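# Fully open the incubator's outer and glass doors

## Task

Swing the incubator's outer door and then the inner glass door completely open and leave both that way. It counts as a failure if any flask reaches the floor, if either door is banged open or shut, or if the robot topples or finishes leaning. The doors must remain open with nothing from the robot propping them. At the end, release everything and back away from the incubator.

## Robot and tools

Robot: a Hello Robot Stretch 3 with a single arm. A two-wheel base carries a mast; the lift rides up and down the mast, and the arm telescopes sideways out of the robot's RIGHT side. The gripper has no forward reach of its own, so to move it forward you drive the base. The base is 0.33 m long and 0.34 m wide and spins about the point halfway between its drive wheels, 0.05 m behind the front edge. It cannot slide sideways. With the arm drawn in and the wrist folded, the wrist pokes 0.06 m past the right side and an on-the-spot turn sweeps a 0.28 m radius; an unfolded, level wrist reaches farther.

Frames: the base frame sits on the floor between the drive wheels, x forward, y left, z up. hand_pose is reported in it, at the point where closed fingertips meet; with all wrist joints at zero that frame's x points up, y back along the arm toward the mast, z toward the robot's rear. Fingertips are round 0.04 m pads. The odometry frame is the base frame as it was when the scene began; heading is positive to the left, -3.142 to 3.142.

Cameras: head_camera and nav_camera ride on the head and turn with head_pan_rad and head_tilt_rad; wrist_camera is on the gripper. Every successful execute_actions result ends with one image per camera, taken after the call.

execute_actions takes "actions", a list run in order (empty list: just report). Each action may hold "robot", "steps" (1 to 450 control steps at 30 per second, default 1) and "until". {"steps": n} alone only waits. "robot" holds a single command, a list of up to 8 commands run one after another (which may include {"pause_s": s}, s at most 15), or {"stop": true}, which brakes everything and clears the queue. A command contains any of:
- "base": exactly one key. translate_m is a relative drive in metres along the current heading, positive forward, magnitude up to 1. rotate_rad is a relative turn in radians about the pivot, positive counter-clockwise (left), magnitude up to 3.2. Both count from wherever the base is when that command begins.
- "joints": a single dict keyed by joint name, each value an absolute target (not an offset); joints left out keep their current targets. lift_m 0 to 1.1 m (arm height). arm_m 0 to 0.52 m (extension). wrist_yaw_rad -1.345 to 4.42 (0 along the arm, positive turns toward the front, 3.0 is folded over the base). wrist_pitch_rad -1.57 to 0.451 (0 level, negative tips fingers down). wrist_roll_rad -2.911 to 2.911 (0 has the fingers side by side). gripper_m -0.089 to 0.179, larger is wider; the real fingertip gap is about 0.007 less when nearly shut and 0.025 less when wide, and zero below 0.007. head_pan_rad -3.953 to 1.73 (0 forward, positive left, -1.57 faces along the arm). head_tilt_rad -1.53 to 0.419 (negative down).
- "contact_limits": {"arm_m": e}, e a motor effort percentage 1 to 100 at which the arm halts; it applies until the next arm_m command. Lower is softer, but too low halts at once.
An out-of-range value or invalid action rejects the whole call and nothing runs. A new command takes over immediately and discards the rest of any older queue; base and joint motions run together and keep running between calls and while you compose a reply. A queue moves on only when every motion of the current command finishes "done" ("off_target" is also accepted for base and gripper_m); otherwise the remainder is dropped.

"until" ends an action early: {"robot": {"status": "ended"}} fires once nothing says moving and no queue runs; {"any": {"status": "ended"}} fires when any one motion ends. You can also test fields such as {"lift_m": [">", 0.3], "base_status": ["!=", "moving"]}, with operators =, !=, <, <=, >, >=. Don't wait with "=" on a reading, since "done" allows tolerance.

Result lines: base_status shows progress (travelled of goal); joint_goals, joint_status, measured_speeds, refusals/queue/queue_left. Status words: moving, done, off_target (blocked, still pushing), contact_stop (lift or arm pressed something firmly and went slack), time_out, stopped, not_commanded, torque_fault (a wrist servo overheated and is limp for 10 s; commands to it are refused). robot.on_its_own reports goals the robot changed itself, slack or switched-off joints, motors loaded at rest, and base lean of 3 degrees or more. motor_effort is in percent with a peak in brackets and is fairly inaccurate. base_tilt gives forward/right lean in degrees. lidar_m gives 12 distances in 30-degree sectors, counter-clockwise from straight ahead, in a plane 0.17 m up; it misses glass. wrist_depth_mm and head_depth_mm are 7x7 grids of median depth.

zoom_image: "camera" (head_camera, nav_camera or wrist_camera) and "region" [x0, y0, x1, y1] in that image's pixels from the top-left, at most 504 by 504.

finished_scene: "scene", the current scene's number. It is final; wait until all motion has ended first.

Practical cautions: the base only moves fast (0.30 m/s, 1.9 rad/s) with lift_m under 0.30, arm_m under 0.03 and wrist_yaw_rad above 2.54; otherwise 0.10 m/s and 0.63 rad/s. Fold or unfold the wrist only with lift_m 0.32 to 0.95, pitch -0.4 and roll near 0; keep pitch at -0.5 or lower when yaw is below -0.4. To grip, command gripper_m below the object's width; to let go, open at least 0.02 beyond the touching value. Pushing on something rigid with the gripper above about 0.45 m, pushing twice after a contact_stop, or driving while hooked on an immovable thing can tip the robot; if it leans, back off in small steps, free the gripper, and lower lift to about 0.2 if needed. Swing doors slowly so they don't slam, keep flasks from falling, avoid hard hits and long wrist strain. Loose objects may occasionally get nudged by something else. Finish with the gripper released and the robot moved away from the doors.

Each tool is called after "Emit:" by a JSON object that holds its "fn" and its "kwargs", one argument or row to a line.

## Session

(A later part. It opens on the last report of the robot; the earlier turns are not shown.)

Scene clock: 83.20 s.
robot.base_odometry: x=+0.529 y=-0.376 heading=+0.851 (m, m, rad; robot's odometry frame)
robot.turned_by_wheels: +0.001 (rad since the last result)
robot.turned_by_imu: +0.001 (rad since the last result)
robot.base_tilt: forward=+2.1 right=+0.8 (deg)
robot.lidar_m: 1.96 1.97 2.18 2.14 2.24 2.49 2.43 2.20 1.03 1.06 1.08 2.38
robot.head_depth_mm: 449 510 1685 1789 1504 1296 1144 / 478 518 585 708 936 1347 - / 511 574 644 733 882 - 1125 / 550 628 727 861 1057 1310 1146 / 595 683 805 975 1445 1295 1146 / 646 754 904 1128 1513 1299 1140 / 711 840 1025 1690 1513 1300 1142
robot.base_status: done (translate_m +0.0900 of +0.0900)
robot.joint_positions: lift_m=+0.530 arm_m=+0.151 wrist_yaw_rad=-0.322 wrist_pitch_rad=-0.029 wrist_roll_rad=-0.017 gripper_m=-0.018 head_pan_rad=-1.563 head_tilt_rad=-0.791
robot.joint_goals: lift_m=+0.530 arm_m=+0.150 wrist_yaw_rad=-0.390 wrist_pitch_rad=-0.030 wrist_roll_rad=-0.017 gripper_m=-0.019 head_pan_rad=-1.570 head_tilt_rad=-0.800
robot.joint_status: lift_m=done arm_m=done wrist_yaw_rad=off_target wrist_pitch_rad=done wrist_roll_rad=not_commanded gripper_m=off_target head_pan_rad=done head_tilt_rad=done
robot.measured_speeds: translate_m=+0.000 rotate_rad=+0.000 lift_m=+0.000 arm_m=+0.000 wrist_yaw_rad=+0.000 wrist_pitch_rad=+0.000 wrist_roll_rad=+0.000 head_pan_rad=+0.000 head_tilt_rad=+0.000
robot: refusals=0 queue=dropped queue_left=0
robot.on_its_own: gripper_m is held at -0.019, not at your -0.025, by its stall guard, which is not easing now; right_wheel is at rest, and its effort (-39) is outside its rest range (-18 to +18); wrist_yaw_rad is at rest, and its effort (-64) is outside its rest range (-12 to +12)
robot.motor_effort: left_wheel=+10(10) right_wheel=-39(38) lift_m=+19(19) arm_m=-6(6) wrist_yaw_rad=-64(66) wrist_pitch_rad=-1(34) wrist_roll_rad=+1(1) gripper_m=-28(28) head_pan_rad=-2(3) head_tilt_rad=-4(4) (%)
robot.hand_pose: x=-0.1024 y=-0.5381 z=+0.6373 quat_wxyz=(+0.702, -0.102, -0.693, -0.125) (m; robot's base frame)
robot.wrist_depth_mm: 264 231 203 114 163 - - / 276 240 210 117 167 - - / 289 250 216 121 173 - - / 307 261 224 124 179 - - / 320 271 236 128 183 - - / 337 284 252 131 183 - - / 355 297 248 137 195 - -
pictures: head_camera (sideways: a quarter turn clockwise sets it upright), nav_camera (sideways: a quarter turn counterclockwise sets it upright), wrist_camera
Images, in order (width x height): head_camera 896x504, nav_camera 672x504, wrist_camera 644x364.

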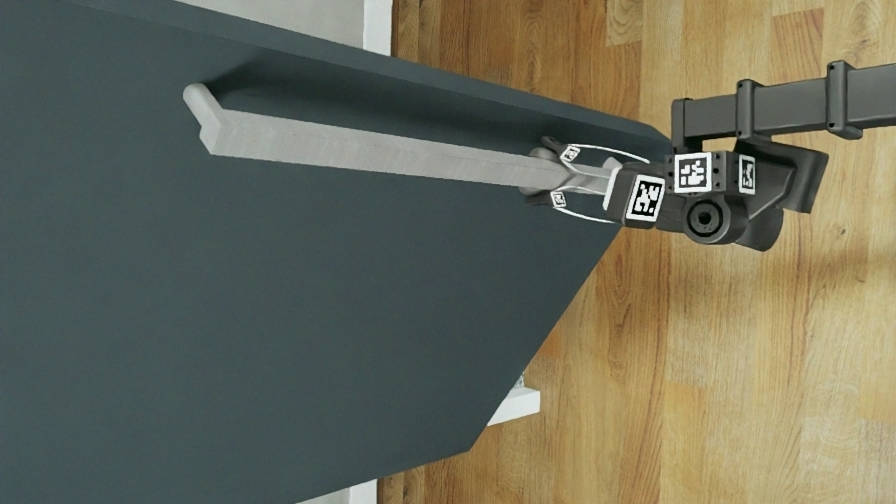

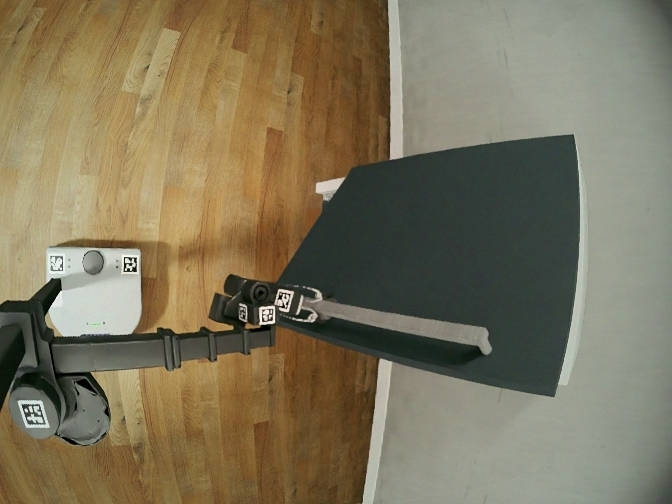

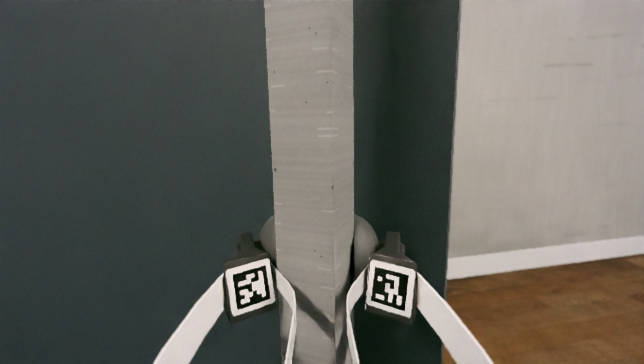

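Emit:
{"fn": "execute_actions", "kwargs": {
  "actions": [
    {"robot":[{"joints":{"gripper_m":0.07,"wrist_yaw_rad":-0.33}},{"joints":{"arm_m":0.0}},{"joints":{"wrist_yaw_rad":0,"gripper_m":0.0},"base":{"translate_m":-0.2}},{"joints":{"arm_m":0.35,"head_pan_rad":-1.2}},{"base":{"translate_m":0.4}}],"steps":450,"until":{"robot":{"status":"ended"}}}
  ]
}}

Scene clock: 85.50 s.
robot.base_odometry: x=+0.529 y=-0.376 heading=+0.850 (m, m, rad; robot's odometry frame)
robot.turned_by_wheels: -0.001 (rad since the last result)
robot.turned_by_imu: -0.002 (rad since the last result)
robot.base_tilt: forward=+2.1 right=+0.7 (deg)
robot.lidar_m: 1.96 1.97 2.19 2.14 2.25 2.50 2.42 2.21 1.03 1.06 1.08 2.38
robot.head_depth_mm: 448 511 1706 1787 1513 1294 1143 / 478 518 595 709 1413 1339 - / 511 574 644 735 860 - 1125 / 549 624 722 860 1059 1326 1148 / 593 685 803 974 1434 1306 1147 / 645 750 903 1127 1509 1305 1142 / 708 836 1029 1710 1510 1300 1149
robot.base_status: done (translate_m +0.0900 of +0.0900)
robot.joint_positions: lift_m=+0.530 arm_m=+0.150 wrist_yaw_rad=-0.327 wrist_pitch_rad=-0.045 wrist_roll_rad=-0.016 gripper_m=+0.070 head_pan_rad=-1.563 head_tilt_rad=-0.791
robot.joint_goals: lift_m=+0.530 arm_m=+0.150 wrist_yaw_rad=-0.330 wrist_pitch_rad=-0.030 wrist_roll_rad=-0.016 gripper_m=+0.070 head_pan_rad=-1.570 head_tilt_rad=-0.800
robot.joint_status: lift_m=done arm_m=done wrist_yaw_rad=off_target wrist_pitch_rad=done wrist_roll_rad=not_commanded gripper_m=done head_pan_rad=done head_tilt_rad=done
robot.measured_speeds: translate_m=+0.000 rotate_rad=+0.000 lift_m=+0.000 arm_m=+0.000 wrist_yaw_rad=+0.000 wrist_pitch_rad=+0.000 wrist_roll_rad=+0.000 head_pan_rad=+0.000 head_tilt_rad=+0.000
robot: refusals=0 queue=dropped queue_left=0
robot.motor_effort: left_wheel=+1(10) right_wheel=-3(40) lift_m=+20(20) arm_m=-2(6) wrist_yaw_rad=-3(62) wrist_pitch_rad=+7(7) wrist_roll_rad=+1(1) gripper_m=+0(81) head_pan_rad=-3(3) head_tilt_rad=-3(4) (%)
robot.hand_pose: x=-0.1034 y=-0.5366 z=+0.6333 quat_wxyz=(+0.701, -0.098, -0.694, -0.132) (m; robot's base frame)
robot.wrist_depth_mm: 254 225 199 113 164 - - / 266 235 206 117 169 - - / 281 245 214 121 173 - - / 296 256 221 125 180 - - / 311 265 233 130 189 - - / 329 280 - 135 192 - - / 350 302 251 140 201 - -
pictures: head_camera (sideways: a quarter turn clockwise sets it upright), nav_camera (sideways: a quarter turn counterclockwise sets it upright), wrist_camera
dropped: robot: command 0 of its queue: wrist_yaw_rad: off_target
Images, in order (width x height): head_camera 896x504, nav_camera 672x504, wrist_camera 644x364.

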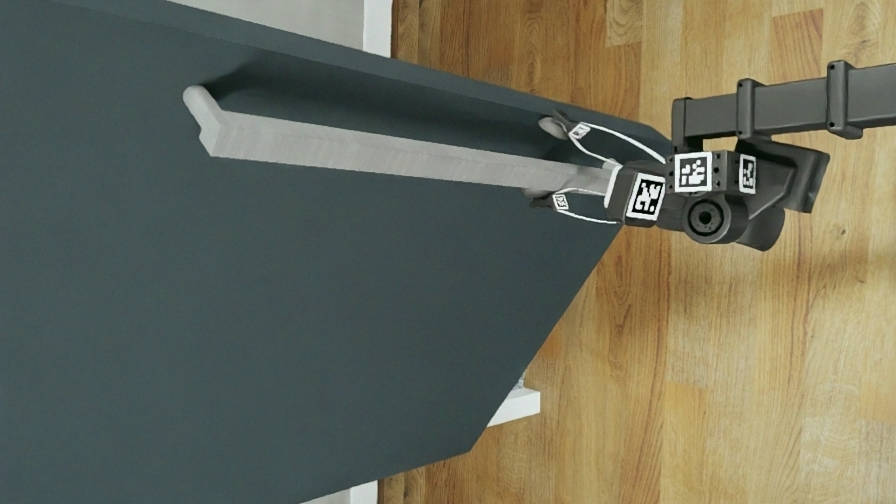

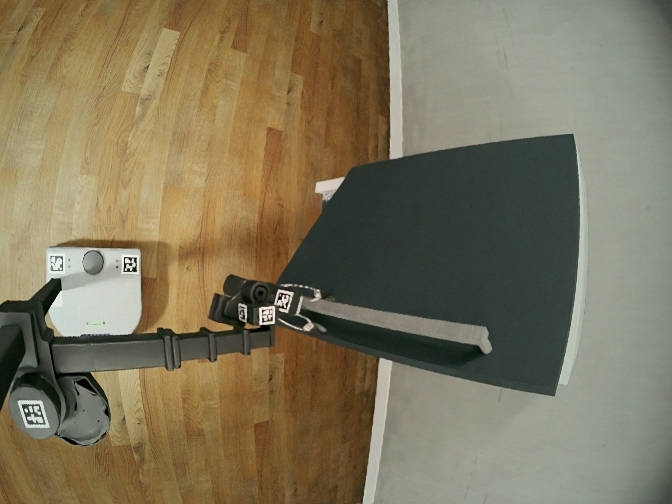

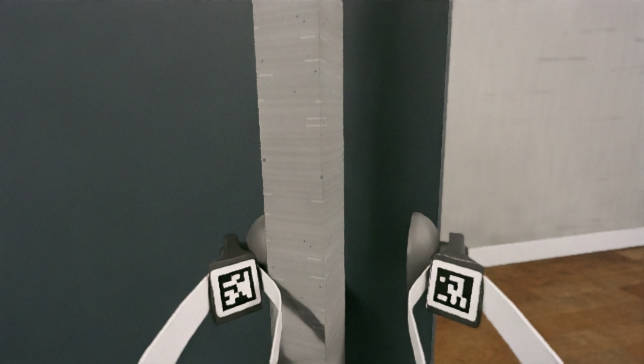

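Emit:
{"fn": "execute_actions", "kwargs": {
  "actions": [
    {"robot":{"joints":{"gripper_m":0.1,"wrist_yaw_rad":-0.25},"base":{"translate_m":0.01}},"steps":60,"until":{"robot":{"status":"ended"}}},
    {"robot":{"joints":{"arm_m":0.0}},"steps":90,"until":{"robot":{"status":"ended"}}},
    {"robot":[{"joints":{"wrist_yaw_rad":0,"gripper_m":0.0},"base":{"translate_m":-0.22}},{"joints":{"arm_m":0.35,"head_pan_rad":-1.2}},{"base":{"translate_m":0.4}}],"steps":450,"until":{"robot":{"status":"ended"}}}
  ]
}}

Scene clock: 101.03 s.
robot.base_odometry: x=+0.655 y=-0.233 heading=+0.850 (m, m, rad; robot's odometry frame)
robot.turned_by_wheels: +0.000 (rad since the last result)
robot.turned_by_imu: -0.012 (rad since the last result)
robot.base_tilt: forward=+2.1 right=+0.7 (deg)
robot.lidar_m: 2.14 1.78 2.19 2.13 2.24 2.69 2.61 2.23 1.09 1.03 1.69 2.20
robot.head_depth_mm: 328 304 298 333 401 1275 1161 / 479 462 441 423 440 533 1107 / 1445 1612 902 411 639 727 1086 / 1508 1725 1988 1792 1513 1275 1148 / 1581 1817 2053 1783 1514 1311 1146 / 1637 1889 2133 1800 1509 1302 1146 / 1740 2010 2193 1796 1516 1300 1145
robot.base_status: done (translate_m +0.4000 of +0.4000)
robot.joint_positions: lift_m=+0.530 arm_m=+0.350 wrist_yaw_rad=+0.002 wrist_pitch_rad=-0.052 wrist_roll_rad=-0.016 gripper_m=+0.000 head_pan_rad=-1.207 head_tilt_rad=-0.791
robot.joint_goals: lift_m=+0.530 arm_m=+0.350 wrist_yaw_rad=+0.000 wrist_pitch_rad=-0.030 wrist_roll_rad=-0.016 gripper_m=+0.000 head_pan_rad=-1.200 head_tilt_rad=-0.800
robot.joint_status: lift_m=done arm_m=done wrist_yaw_rad=done wrist_pitch_rad=done wrist_roll_rad=not_commanded gripper_m=done head_pan_rad=done head_tilt_rad=done
robot.measured_speeds: translate_m=+0.000 rotate_rad=+0.000 lift_m=+0.000 arm_m=+0.000 wrist_yaw_rad=+0.000 wrist_pitch_rad=+0.000 wrist_roll_rad=+0.000 head_pan_rad=+0.000 head_tilt_rad=+0.000
robot: refusals=0 queue=done queue_left=0
robot.motor_effort: left_wheel=+0(16) right_wheel=-1(64) lift_m=+20(19) arm_m=+2(2) wrist_yaw_rad=-2(25) wrist_pitch_rad=+11(11) wrist_roll_rad=+1(1) gripper_m=-3(81) head_pan_rad=+3(23) head_tilt_rad=-4(4) (%)
robot.hand_pose: x=-0.0211 y=-0.7494 z=+0.6313 quat_wxyz=(+0.713, +0.019, -0.701, -0.018) (m; robot's base frame)
robot.wrist_depth_mm: 152 276 452 841 829 741 513 / 148 262 466 508 826 728 512 / 145 253 486 915 902 820 518 / 145 241 492 548 551 518 508 / 143 233 510 907 852 755 513 / 141 225 506 - 639 598 518 / 137 217 493 523 505 495 489
pictures: head_camera (sideways: a quarter turn clockwise sets it upright), nav_camera (sideways: a quarter turn counterclockwise sets it upright), wrist_camera
Images, in order (width x height): head_camera 896x504, nav_camera 672x504, wrist_camera 644x364.

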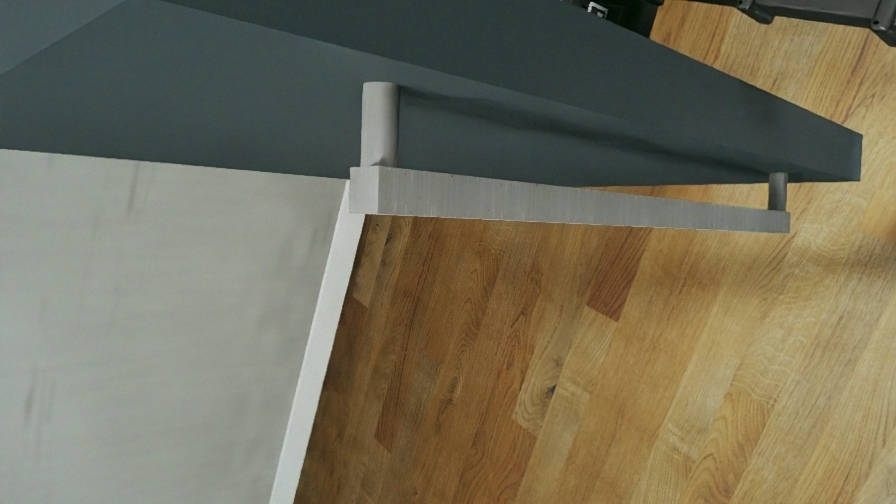

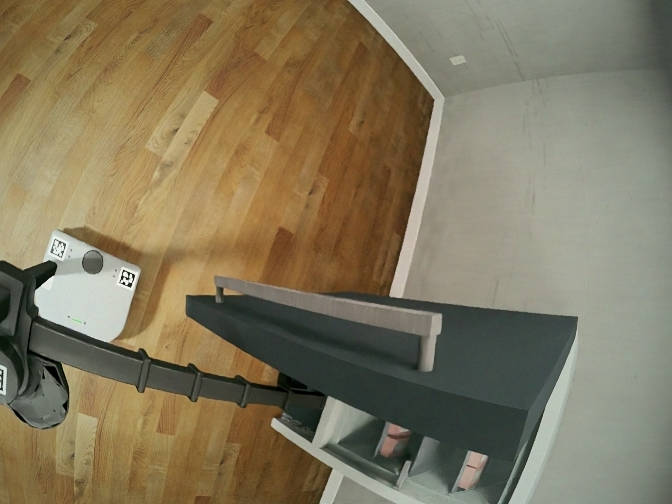

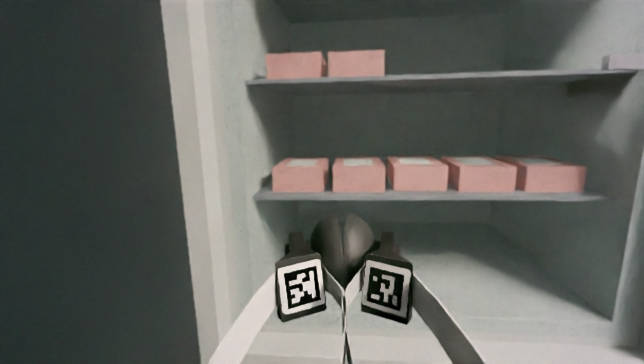

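Emit:
{"fn": "execute_actions", "kwargs": {
  "actions": [
    {"robot":{"base":{"translate_m":0.25},"joints":{"head_pan_rad":-1.5,"head_tilt_rad":-0.6}},"steps":450,"until":{"robot":{"status":"ended"}}}
  ]
}}

Scene clock: 105.07 s.
robot.base_odometry: x=+0.820 y=-0.045 heading=+0.850 (m, m, rad; robot's odometry frame)
robot.turned_by_wheels: +0.000 (rad since the last result)
robot.turned_by_imu: -0.001 (rad since the last result)
robot.base_tilt: forward=+2.1 right=+0.7 (deg)
robot.lidar_m: 1.89 1.54 2.18 2.10 2.23 2.95 2.86 2.25 1.09 1.02 1.69 1.95
robot.head_depth_mm: 1010 1304 1158 1413 1322 1455 1250 / 1009 967 1147 1353 1347 - 1232 / 1300 741 854 1001 1292 - 1237 / 1346 579 642 722 826 970 1210 / 1377 485 517 567 628 704 806 / 1393 422 431 466 506 555 612 / 1403 384 369 395 424 464 553
robot.base_status: done (translate_m +0.2500 of +0.2500)
robot.joint_positions: lift_m=+0.530 arm_m=+0.350 wrist_yaw_rad=-0.002 wrist_pitch_rad=-0.053 wrist_roll_rad=-0.017 gripper_m=+0.000 head_pan_rad=-1.493 head_tilt_rad=-0.606
robot.joint_goals: lift_m=+0.530 arm_m=+0.350 wrist_yaw_rad=+0.000 wrist_pitch_rad=-0.030 wrist_roll_rad=-0.017 gripper_m=+0.000 head_pan_rad=-1.500 head_tilt_rad=-0.600
robot.joint_status: lift_m=done arm_m=done wrist_yaw_rad=done wrist_pitch_rad=done wrist_roll_rad=not_commanded gripper_m=done head_pan_rad=done head_tilt_rad=done
robot.measured_speeds: translate_m=+0.000 rotate_rad=+0.000 lift_m=+0.000 arm_m=+0.000 wrist_yaw_rad=+0.000 wrist_pitch_rad=+0.000 wrist_roll_rad=+0.000 head_pan_rad=+0.000 head_tilt_rad=+0.000
robot: refusals=0 queue=done queue_left=0
robot.motor_effort: left_wheel=+0(9) right_wheel=-2(49) lift_m=+19(20) arm_m=+2(2) wrist_yaw_rad=+2(28) wrist_pitch_rad=+11(11) wrist_roll_rad=+1(1) gripper_m=-3(5) head_pan_rad=-3(25) head_tilt_rad=+2(14) (%)
robot.hand_pose: x=-0.0219 y=-0.7494 z=+0.6313 quat_wxyz=(+0.713, +0.018, -0.701, -0.019) (m; robot's base frame)
robot.wrist_depth_mm: 83 97 134 215 437 807 809 / 83 98 136 219 453 503 799 / 84 99 138 227 471 882 867 / 85 100 140 233 490 530 525 / 86 101 142 199 788 838 763 / 87 103 141 - 640 599 589 / 87 104 139 253 495 512 492
pictures: head_camera (sideways: a quarter turn clockwise sets it upright), nav_camera (sideways: a quarter turn counterclockwise sets it upright), wrist_camera
Images, in order (width x height): head_camera 896x504, nav_camera 672x504, wrist_camera 644x364.

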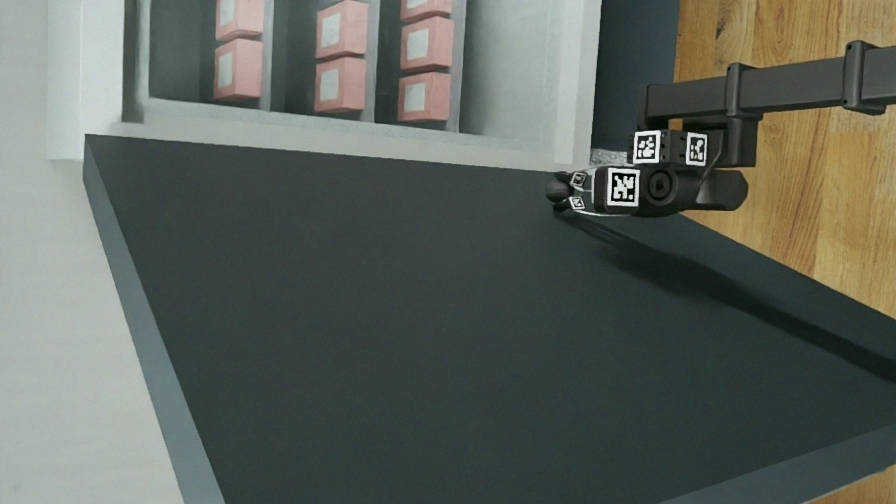

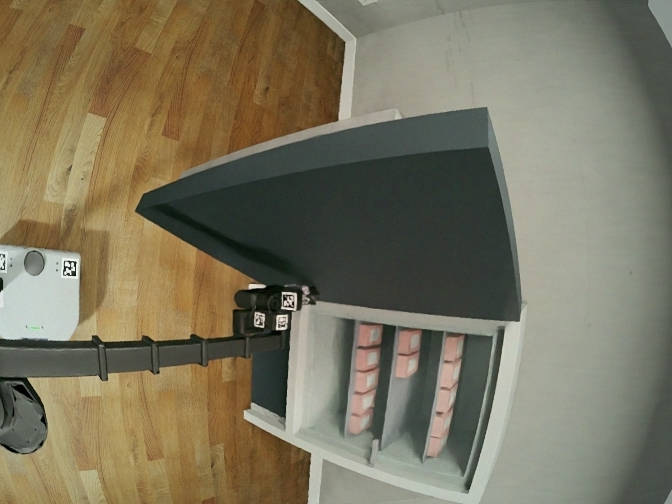

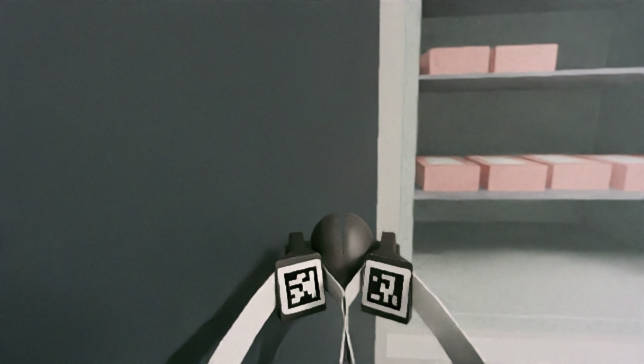

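Emit:
{"fn": "execute_actions", "kwargs": {
  "actions": [
    {"robot":[{"joints":{"arm_m":0.2}},{"base":{"translate_m":0.15}}],"steps":450,"until":{"robot":{"status":"ended"}}}
  ]
}}

Scene clock: 110.10 s.
robot.base_odometry: x=+0.919 y=+0.067 heading=+0.848 (m, m, rad; robot's odometry frame)
robot.turned_by_wheels: -0.002 (rad since the last result)
robot.turned_by_imu: -0.024 (rad since the last result)
robot.base_tilt: forward=+2.1 right=+0.7 (deg)
robot.lidar_m: 1.74 1.40 2.19 2.11 2.22 3.04 3.00 2.30 1.11 1.03 1.69 1.81
robot.head_depth_mm: 1020 926 1116 1417 1337 1459 1236 / 1312 582 704 899 1239 1440 - / 1349 452 480 561 677 758 - / 1366 382 363 408 467 545 656 / 1381 1448 297 330 378 442 540 / 1382 1480 295 338 410 567 1186 / 1403 1544 1697 1879 1711 1459 1237
robot.base_status: done (translate_m +0.1499 of +0.1500)
robot.joint_positions: lift_m=+0.530 arm_m=+0.200 wrist_yaw_rad=-0.128 wrist_pitch_rad=-0.052 wrist_roll_rad=-0.017 gripper_m=+0.000 head_pan_rad=-1.493 head_tilt_rad=-0.606
robot.joint_goals: lift_m=+0.530 arm_m=+0.200 wrist_yaw_rad=+0.000 wrist_pitch_rad=-0.030 wrist_roll_rad=-0.017 gripper_m=+0.000 head_pan_rad=-1.500 head_tilt_rad=-0.600
robot.joint_status: lift_m=done arm_m=done wrist_yaw_rad=done wrist_pitch_rad=done wrist_roll_rad=not_commanded gripper_m=done head_pan_rad=done head_tilt_rad=done
robot.measured_speeds: translate_m=+0.000 rotate_rad=+0.000 lift_m=+0.000 arm_m=+0.000 wrist_yaw_rad=+0.000 wrist_pitch_rad=+0.000 wrist_roll_rad=+0.000 head_pan_rad=+0.000 head_tilt_rad=+0.000
robot: refusals=0 queue=done queue_left=0
robot.on_its_own: left_wheel is at rest, and its effort (-19) is outside its rest range (-18 to +18); right_wheel is at rest, and its effort (+70) is outside its rest range (-18 to +18); wrist_yaw_rad is at rest, and its effort (+100) is outside its rest range (-12 to +12)
robot.motor_effort: left_wheel=-19(22) right_wheel=+70(74) lift_m=+19(19) arm_m=-1(2) wrist_yaw_rad=+100(100) wrist_pitch_rad=+11(11) wrist_roll_rad=+1(2) gripper_m=-11(12) head_pan_rad=-2(2) head_tilt_rad=+2(2) (%)
robot.hand_pose: x=-0.0539 y=-0.5977 z=+0.6313 quat_wxyz=(+0.710, -0.026, -0.700, -0.064) (m; robot's base frame)
robot.wrist_depth_mm: - 56 79 154 734 935 783 / - 57 80 157 668 - 797 / - 57 81 161 733 - 795 / - 57 82 164 708 - 798 / - 58 83 146 833 821 767 / - 58 84 131 - 667 699 / - 59 79 207 739 754 762
pictures: head_camera (sideways: a quarter turn clockwise sets it upright), nav_camera (sideways: a quarter turn counterclockwise sets it upright), wrist_camera
Images, in order (width x height): head_camera 896x504, nav_camera 672x504, wrist_camera 644x364.

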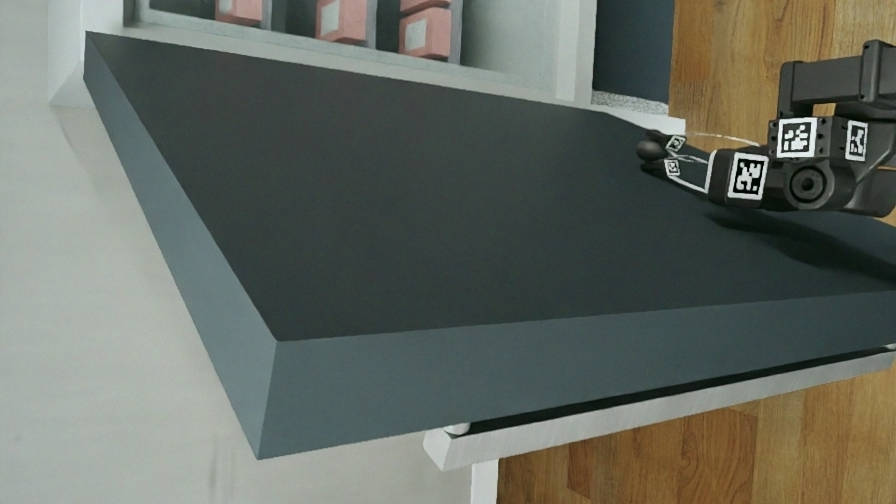

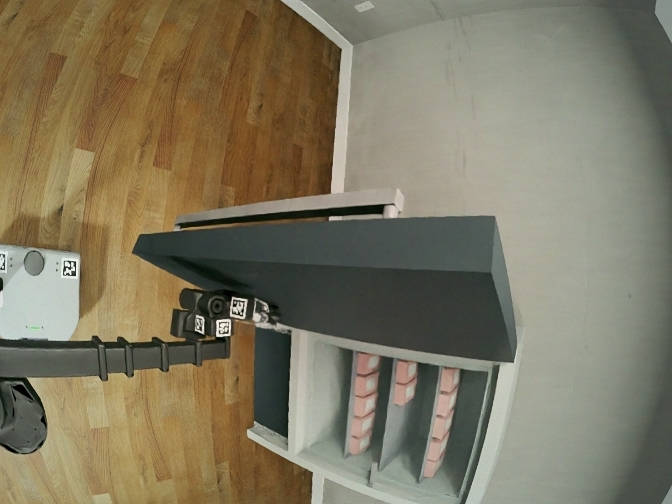

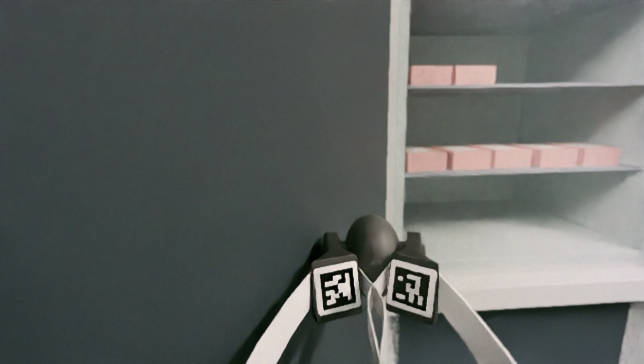

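Emit:
{"fn": "execute_actions", "kwargs": {
  "actions": [
    {"robot":{"base":{"translate_m":-0.6},"joints":{"wrist_yaw_rad":0,"lift_m":0.65,"head_pan_rad":-1.57,"head_tilt_rad":-0.5}},"steps":450,"until":{"robot":{"status":"ended"}}}
  ]
}}

Scene clock: 117.93 s.
robot.base_odometry: x=+0.523 y=-0.384 heading=+0.850 (m, m, rad; robot's odometry frame)
robot.turned_by_wheels: +0.002 (rad since the last result)
robot.turned_by_imu: +0.002 (rad since the last result)
robot.base_tilt: forward=+2.1 right=+0.7 (deg)
robot.lidar_m: 2.34 1.97 2.19 2.14 2.22 2.49 2.41 2.29 1.05 1.04 1.09 2.30
robot.head_depth_mm: 1338 1425 1563 1752 1891 1582 1337 / 1350 970 1036 1128 1263 1454 - / 1350 991 1352 1301 1342 1417 - / 1354 994 1359 1291 1341 1424 1310 / 1360 1001 1364 1289 1343 1458 1304 / 1362 1011 1281 1272 1339 1454 1320 / 1365 997 1080 1144 1220 1417 1316
robot.base_status: done (translate_m -0.6000 of -0.6000)
robot.joint_positions: lift_m=+0.650 arm_m=+0.200 wrist_yaw_rad=-0.002 wrist_pitch_rad=-0.057 wrist_roll_rad=-0.017 gripper_m=+0.000 head_pan_rad=-1.563 head_tilt_rad=-0.507
robot.joint_goals: lift_m=+0.650 arm_m=+0.200 wrist_yaw_rad=+0.000 wrist_pitch_rad=-0.030 wrist_roll_rad=-0.017 gripper_m=+0.000 head_pan_rad=-1.570 head_tilt_rad=-0.500
robot.joint_status: lift_m=done arm_m=done wrist_yaw_rad=done wrist_pitch_rad=done wrist_roll_rad=not_commanded gripper_m=done head_pan_rad=done head_tilt_rad=done
robot.measured_speeds: translate_m=+0.000 rotate_rad=+0.000 lift_m=+0.000 arm_m=+0.000 wrist_yaw_rad=+0.000 wrist_pitch_rad=+0.000 wrist_roll_rad=+0.000 head_pan_rad=+0.000 head_tilt_rad=+0.000
robot: refusals=0 queue=done queue_left=0
robot.motor_effort: left_wheel=+0(19) right_wheel=-1(70) lift_m=+23(28) arm_m=+0(1) wrist_yaw_rad=+1(100) wrist_pitch_rad=+13(49) wrist_roll_rad=+1(1) gripper_m=-3(11) head_pan_rad=-3(5) head_tilt_rad=+2(10) (%)
robot.hand_pose: x=-0.0219 y=-0.5995 z=+0.7500 quat_wxyz=(+0.713, +0.020, -0.701, -0.021) (m; robot's base frame)
robot.wrist_depth_mm: 505 612 901 957 640 - - / 510 629 895 - 694 - - / 516 650 692 - 748 - - / 521 673 960 - 778 - - / 524 662 822 724 678 - - / 526 673 832 - 677 - - / 535 694 709 715 665 - -
pictures: head_camera (sideways: a quarter turn clockwise sets it upright), nav_camera (sideways: a quarter turn counterclockwise sets it upright), wrist_camera
Images, in order (width x height): head_camera 896x504, nav_camera 672x504, wrist_camera 644x364.

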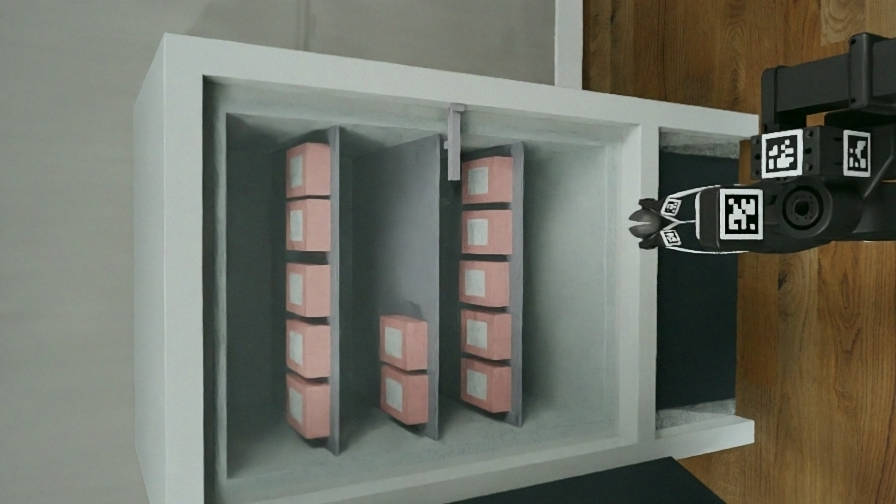

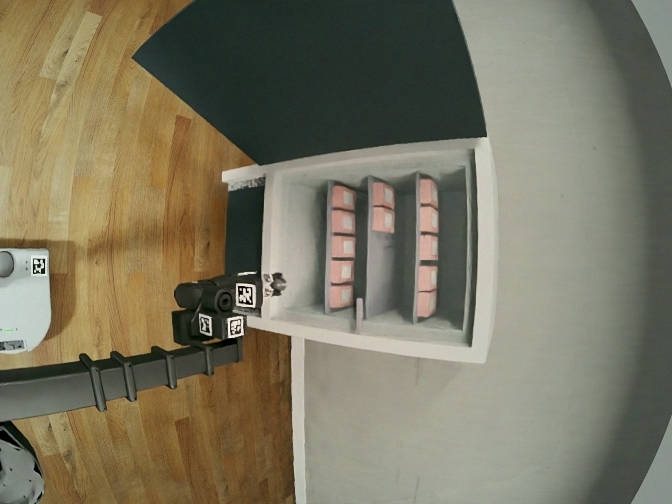

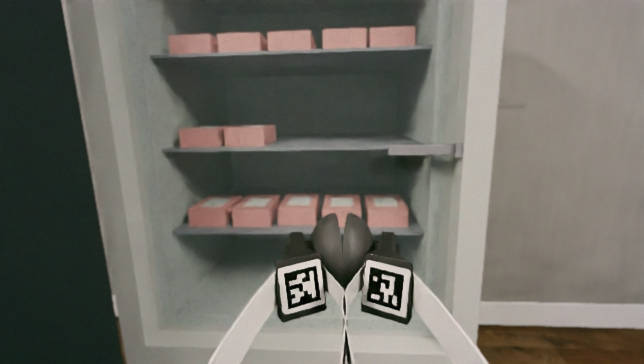

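Emit:
{"fn": "zoom_image", "kwargs": {
  "camera": "head_camera",
  "region": [380,70,540,220]
}}

Emit:
{"fn": "zoom_image", "kwargs": {
  "camera": "wrist_camera",
  "region": [360,100,500,200]
}}

Region (380, 70, 540, 220) of head_camera's 896x504 image, scaled by 3.150, with more detail than that image has; it fills the top 472 rows of this view, and the rest is white.

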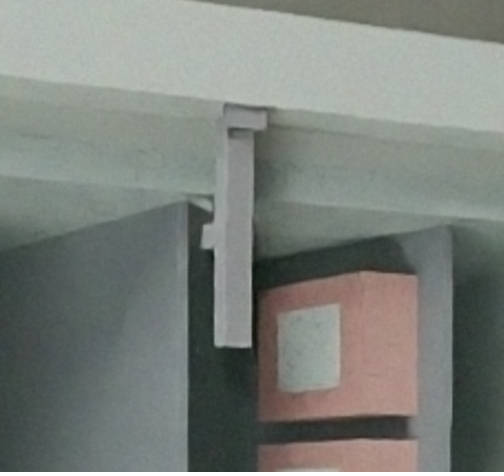

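Region (360, 100, 500, 200) of wrist_camera's 644x364 image, scaled by 3.600; it fills the top 360 rows of this view, and the rest is white.

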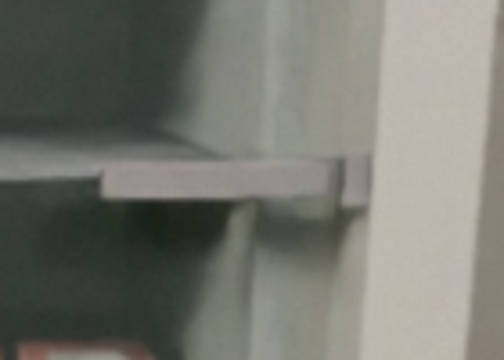

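Emit:
{"fn": "execute_actions", "kwargs": {
  "actions": [
    {"robot":[{"joints":{"arm_m":0.0}},{"base":{"rotate_rad":1.14}},{"base":{"translate_m":-0.24}},{"base":{"rotate_rad":-1.14}},{"joints":{"arm_m":0.2,"lift_m":0.68,"head_tilt_rad":-0.6}}],"steps":450,"until":{"robot":{"status":"ended"}}}
  ]
}}

Scene clock: 134.27 s.
robot.base_odometry: x=+0.621 y=-0.603 heading=+0.850 (m, m, rad; robot's odometry frame)
robot.turned_by_wheels: +0.000 (rad since the last result)
robot.turned_by_imu: -0.003 (rad since the last result)
robot.base_tilt: forward=+2.1 right=+0.7 (deg)
robot.lidar_m: 2.43 2.13 2.42 2.35 2.45 2.39 2.31 1.98 1.45 0.81 0.88 2.00
robot.head_depth_mm: 1167 1277 1416 1596 1741 1509 1300 / 1139 713 811 1522 1727 - 1186 / 1123 759 909 949 1082 - 1200 / 1132 763 977 1092 1183 1284 1232 / 1126 764 976 1092 1189 1267 1247 / 1130 764 977 1114 1221 1274 1245 / 1137 765 983 1089 1192 1280 1248
robot.base_status: done (rotate_rad -1.1398 of -1.1400)
robot.joint_positions: lift_m=+0.680 arm_m=+0.200 wrist_yaw_rad=-0.001 wrist_pitch_rad=-0.056 wrist_roll_rad=-0.017 gripper_m=+0.000 head_pan_rad=-1.563 head_tilt_rad=-0.593
robot.joint_goals: lift_m=+0.680 arm_m=+0.200 wrist_yaw_rad=+0.000 wrist_pitch_rad=-0.030 wrist_roll_rad=-0.017 gripper_m=+0.000 head_pan_rad=-1.570 head_tilt_rad=-0.600
robot.joint_status: lift_m=done arm_m=done wrist_yaw_rad=done wrist_pitch_rad=done wrist_roll_rad=not_commanded gripper_m=done head_pan_rad=done head_tilt_rad=done
robot.measured_speeds: translate_m=+0.000 rotate_rad=+0.000 lift_m=+0.000 arm_m=+0.000 wrist_yaw_rad=+0.000 wrist_pitch_rad=+0.000 wrist_roll_rad=+0.000 head_pan_rad=+0.000 head_tilt_rad=+0.000
robot: refusals=0 queue=done queue_left=0
robot.motor_effort: left_wheel=+2(7) right_wheel=-5(10) lift_m=+23(24) arm_m=+3(3) wrist_yaw_rad=+0(1) wrist_pitch_rad=+13(13) wrist_roll_rad=+1(1) gripper_m=-2(2) head_pan_rad=-2(3) head_tilt_rad=-3(11) (%)
robot.hand_pose: x=-0.0216 y=-0.5992 z=+0.7801 quat_wxyz=(+0.713, +0.020, -0.701, -0.020) (m; robot's base frame)
robot.wrist_depth_mm: 483 454 446 433 373 849 852 / 524 672 740 772 381 866 890 / 544 717 864 841 398 914 921 / 505 501 699 572 375 939 951 / 540 674 780 846 415 994 975 / 532 535 522 - 382 - - / 536 671 686 689 458 - -
pictures: head_camera (sideways: a quarter turn clockwise sets it upright), nav_camera (sideways: a quarter turn counterclockwise sets it upright), wrist_camera
Images, in order (width x height): head_camera 896x504, nav_camera 672x504, wrist_camera 644x364.

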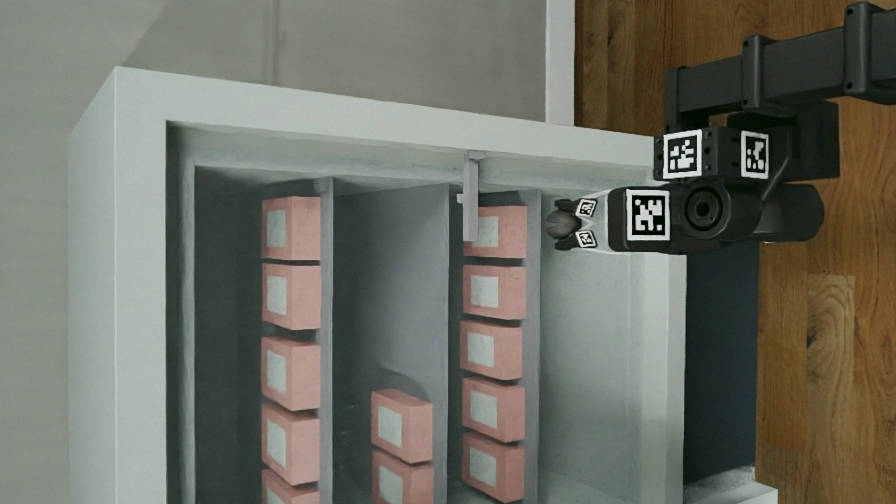

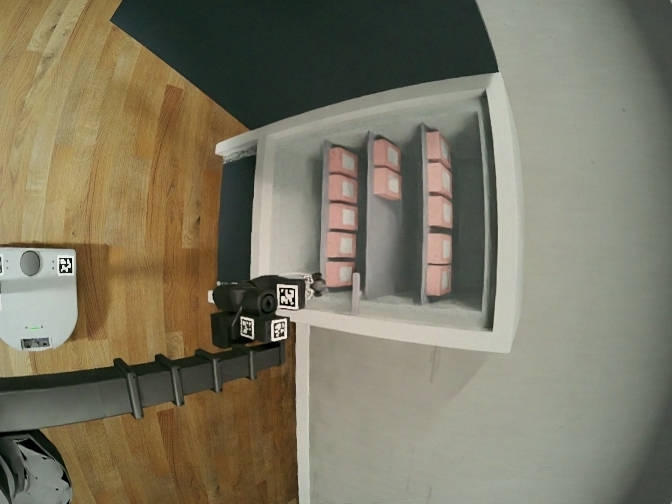

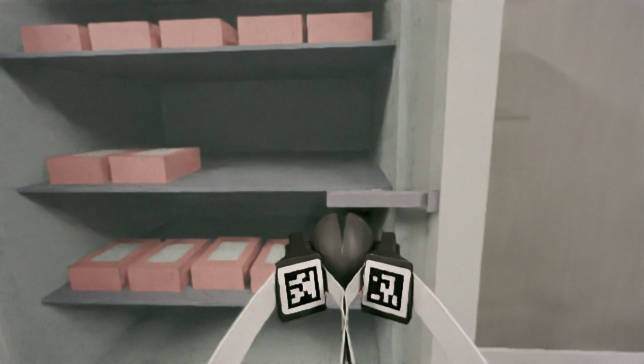

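Emit:
{"fn": "execute_actions", "kwargs": {
  "actions": [
    {"robot":[{"joints":{"wrist_roll_rad":1.57,"gripper_m":0.07,"lift_m":0.65,"arm_m":0.32}},{"joints":{"arm_m":0.5},"contact_limits":{"arm_m":8}}],"steps":450,"until":{"robot":{"status":"ended"}}}
  ]
}}

Scene clock: 138.10 s.
robot.base_odometry: x=+0.620 y=-0.603 heading=+0.850 (m, m, rad; robot's odometry frame)
robot.turned_by_wheels: +0.000 (rad since the last result)
robot.turned_by_imu: -0.001 (rad since the last result)
robot.base_tilt: forward=+2.1 right=+0.7 (deg)
robot.lidar_m: 2.44 2.13 2.42 2.36 2.44 2.39 2.31 1.98 1.45 0.81 0.88 2.01
robot.head_depth_mm: 1167 1277 1424 1593 1745 1465 1273 / 1138 714 807 1520 1753 1510 1223 / 1123 762 909 935 - 1211 1248 / 1130 764 973 1109 1185 1264 1241 / 1128 762 977 1112 1221 1276 1247 / 1136 765 973 1112 1225 1277 1242 / 1127 768 979 1097 1192 1279 1245
robot.base_status: done (rotate_rad -1.1400 of -1.1400)
robot.joint_positions: lift_m=+0.650 arm_m=+0.425 wrist_yaw_rad=-0.001 wrist_pitch_rad=-0.049 wrist_roll_rad=+1.570 gripper_m=+0.070 head_pan_rad=-1.563 head_tilt_rad=-0.594
robot.joint_goals: lift_m=+0.650 arm_m=+0.425 wrist_yaw_rad=+0.000 wrist_pitch_rad=-0.030 wrist_roll_rad=+1.570 gripper_m=+0.070 head_pan_rad=-1.570 head_tilt_rad=-0.600
robot.joint_status: lift_m=done arm_m=contact_stop wrist_yaw_rad=done wrist_pitch_rad=done wrist_roll_rad=done gripper_m=done head_pan_rad=done head_tilt_rad=done
robot.measured_speeds: translate_m=+0.000 rotate_rad=+0.002 lift_m=+0.000 arm_m=-0.006 wrist_yaw_rad=+0.000 wrist_pitch_rad=+0.048 wrist_roll_rad=+0.000 head_pan_rad=+0.000 head_tilt_rad=+0.000
robot: refusals=0 queue=dropped queue_left=0
robot.on_its_own: arm_m is slack since a contact_stop, until your next command for it (your +0.500 is given up)
robot.motor_effort: left_wheel=+1(2) right_wheel=+2(5) lift_m=+18(22) arm_m=+7(9) wrist_yaw_rad=+1(0) wrist_pitch_rad=+7(13) wrist_roll_rad=+0(5) gripper_m=-2(79) head_pan_rad=-2(3) head_tilt_rad=-3(3) (%)
robot.contact_limits: arm_m 8 (drawing in: default 15, maximum 24; extending or still: default 21, maximum 34)
robot.hand_pose: x=-0.0215 y=-0.8248 z=+0.7520 quat_wxyz=(+0.001, +0.000, -1.000, -0.025) (m; robot's base frame)
robot.wrist_depth_mm: 138 140 145 128 153 160 166 / 174 175 174 174 177 177 177 / 222 264 470 178 579 294 237 / 241 299 606 626 634 267 245 / 250 296 509 655 642 270 251 / 373 293 - 670 676 265 261 / 375 271 563 695 696 298 336
pictures: head_camera (sideways: a quarter turn clockwise sets it upright), nav_camera (sideways: a quarter turn counterclockwise sets it upright), wrist_camera
Images, in order (width x height): head_camera 896x504, nav_camera 672x504, wrist_camera 644x364.

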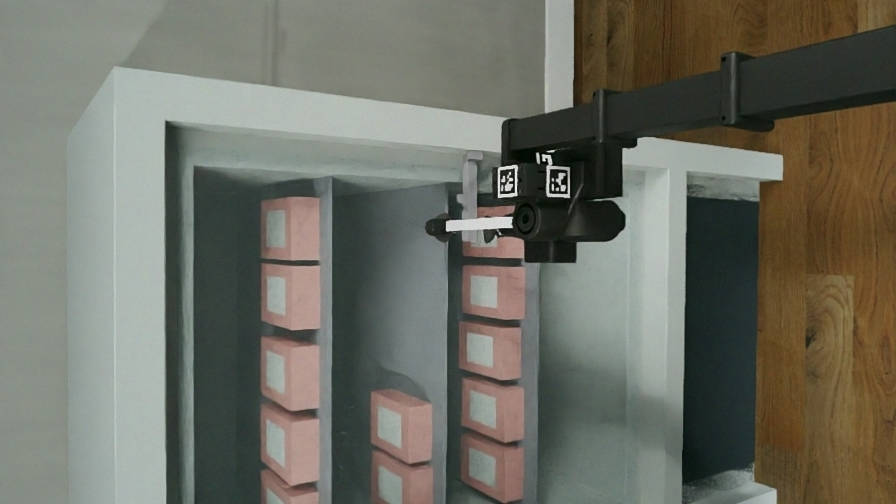

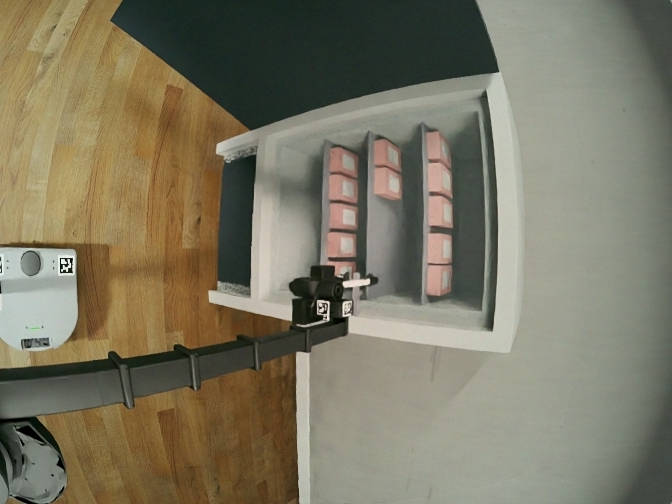

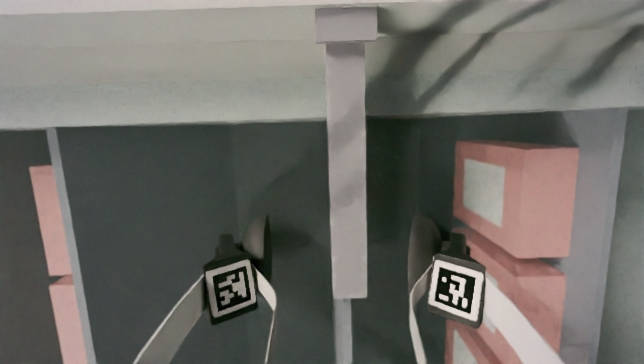

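Emit:
{"fn": "execute_actions", "kwargs": {
  "actions": [
    {"robot":[{"joints":{"arm_m":0.415},"base":{"translate_m":-0.015}},{"joints":{"gripper_m":-0.03}},{"pause_s":0.5},{"joints":{"lift_m":0.62}}],"steps":450,"until":{"robot":{"status":"ended"}}}
  ]
}}

Scene clock: 143.93 s.
robot.base_odometry: x=+0.611 y=-0.614 heading=+0.850 (m, m, rad; robot's odometry frame)
robot.turned_by_wheels: +0.000 (rad since the last result)
robot.turned_by_imu: -0.001 (rad since the last result)
robot.base_tilt: forward=+2.1 right=+0.7 (deg)
robot.lidar_m: 2.46 2.14 2.42 2.35 2.44 2.37 2.30 1.98 1.46 0.80 0.88 2.00
robot.head_depth_mm: 1167 1279 1423 1593 1730 1473 1236 / 1133 723 833 1569 1735 1468 1233 / 1136 762 870 950 - 1244 1249 / 1125 762 975 1091 1188 1274 1246 / 1129 763 976 1115 1218 1268 1253 / 1136 763 978 1114 1220 1277 1245 / 1137 768 977 1094 1223 1279 1240
robot.base_status: done (translate_m -0.0150 of -0.0150)
robot.joint_positions: lift_m=+0.620 arm_m=+0.415 wrist_yaw_rad=+0.001 wrist_pitch_rad=+0.025 wrist_roll_rad=+1.570 gripper_m=-0.029 head_pan_rad=-1.563 head_tilt_rad=-0.594
robot.joint_goals: lift_m=+0.620 arm_m=+0.415 wrist_yaw_rad=+0.000 wrist_pitch_rad=-0.030 wrist_roll_rad=+1.570 gripper_m=-0.030 head_pan_rad=-1.570 head_tilt_rad=-0.600
robot.joint_status: lift_m=done arm_m=done wrist_yaw_rad=done wrist_pitch_rad=done wrist_roll_rad=done gripper_m=done head_pan_rad=done head_tilt_rad=done
robot.measured_speeds: translate_m=+0.000 rotate_rad=+0.000 lift_m=+0.000 arm_m=+0.000 wrist_yaw_rad=+0.000 wrist_pitch_rad=+0.000 wrist_roll_rad=+0.000 head_pan_rad=+0.000 head_tilt_rad=+0.000
robot: refusals=0 queue=done queue_left=0
robot.on_its_own: wrist_pitch_rad is at rest, and its effort (-29) is outside its rest range (-20 to +32)
robot.motor_effort: left_wheel=+1(2) right_wheel=-3(10) lift_m=+14(19) arm_m=+0(4) wrist_yaw_rad=-2(4) wrist_pitch_rad=-29(30) wrist_roll_rad=+0(0) gripper_m=-23(93) head_pan_rad=-3(2) head_tilt_rad=-3(3) (%)
robot.hand_pose: x=-0.0210 y=-0.8167 z=+0.7412 quat_wxyz=(+0.001, +0.001, -1.000, +0.012) (m; robot's base frame)
robot.wrist_depth_mm: 138 137 134 131 129 127 125 / 178 185 187 146 180 176 174 / 198 196 191 187 185 181 178 / 388 296 529 638 628 285 239 / 380 295 526 160 656 269 246 / 397 295 448 164 606 274 255 / 405 293 584 710 703 274 261
pictures: head_camera (sideways: a quarter turn clockwise sets it upright), nav_camera (sideways: a quarter turn counterclockwise sets it upright), wrist_camera
Images, in order (width x height): head_camera 896x504, nav_camera 672x504, wrist_camera 644x364.

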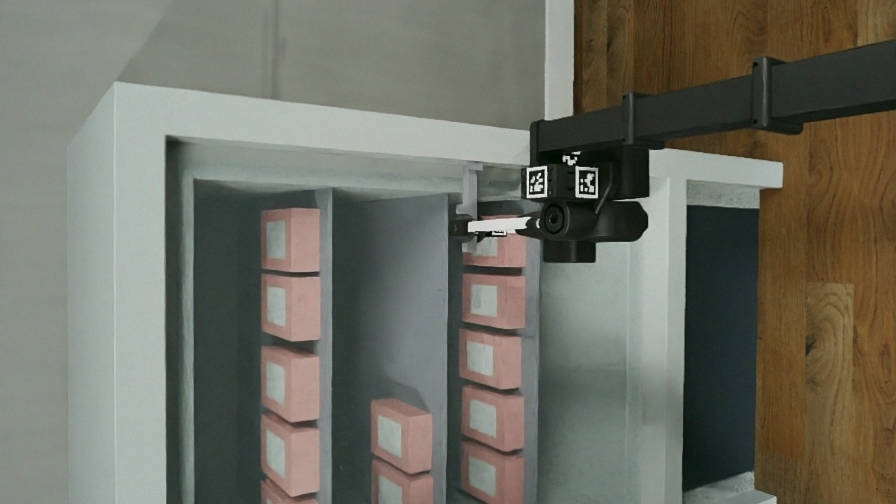

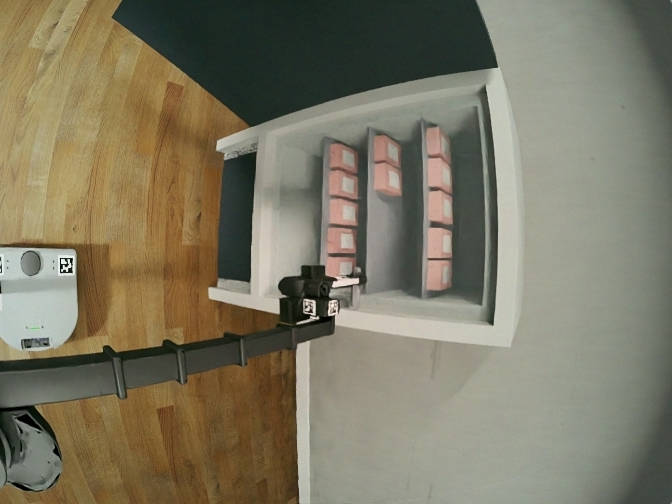

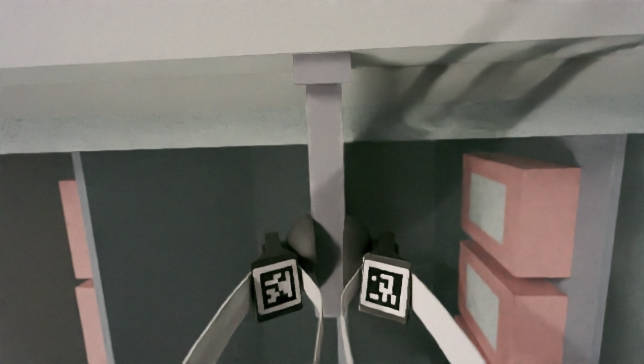

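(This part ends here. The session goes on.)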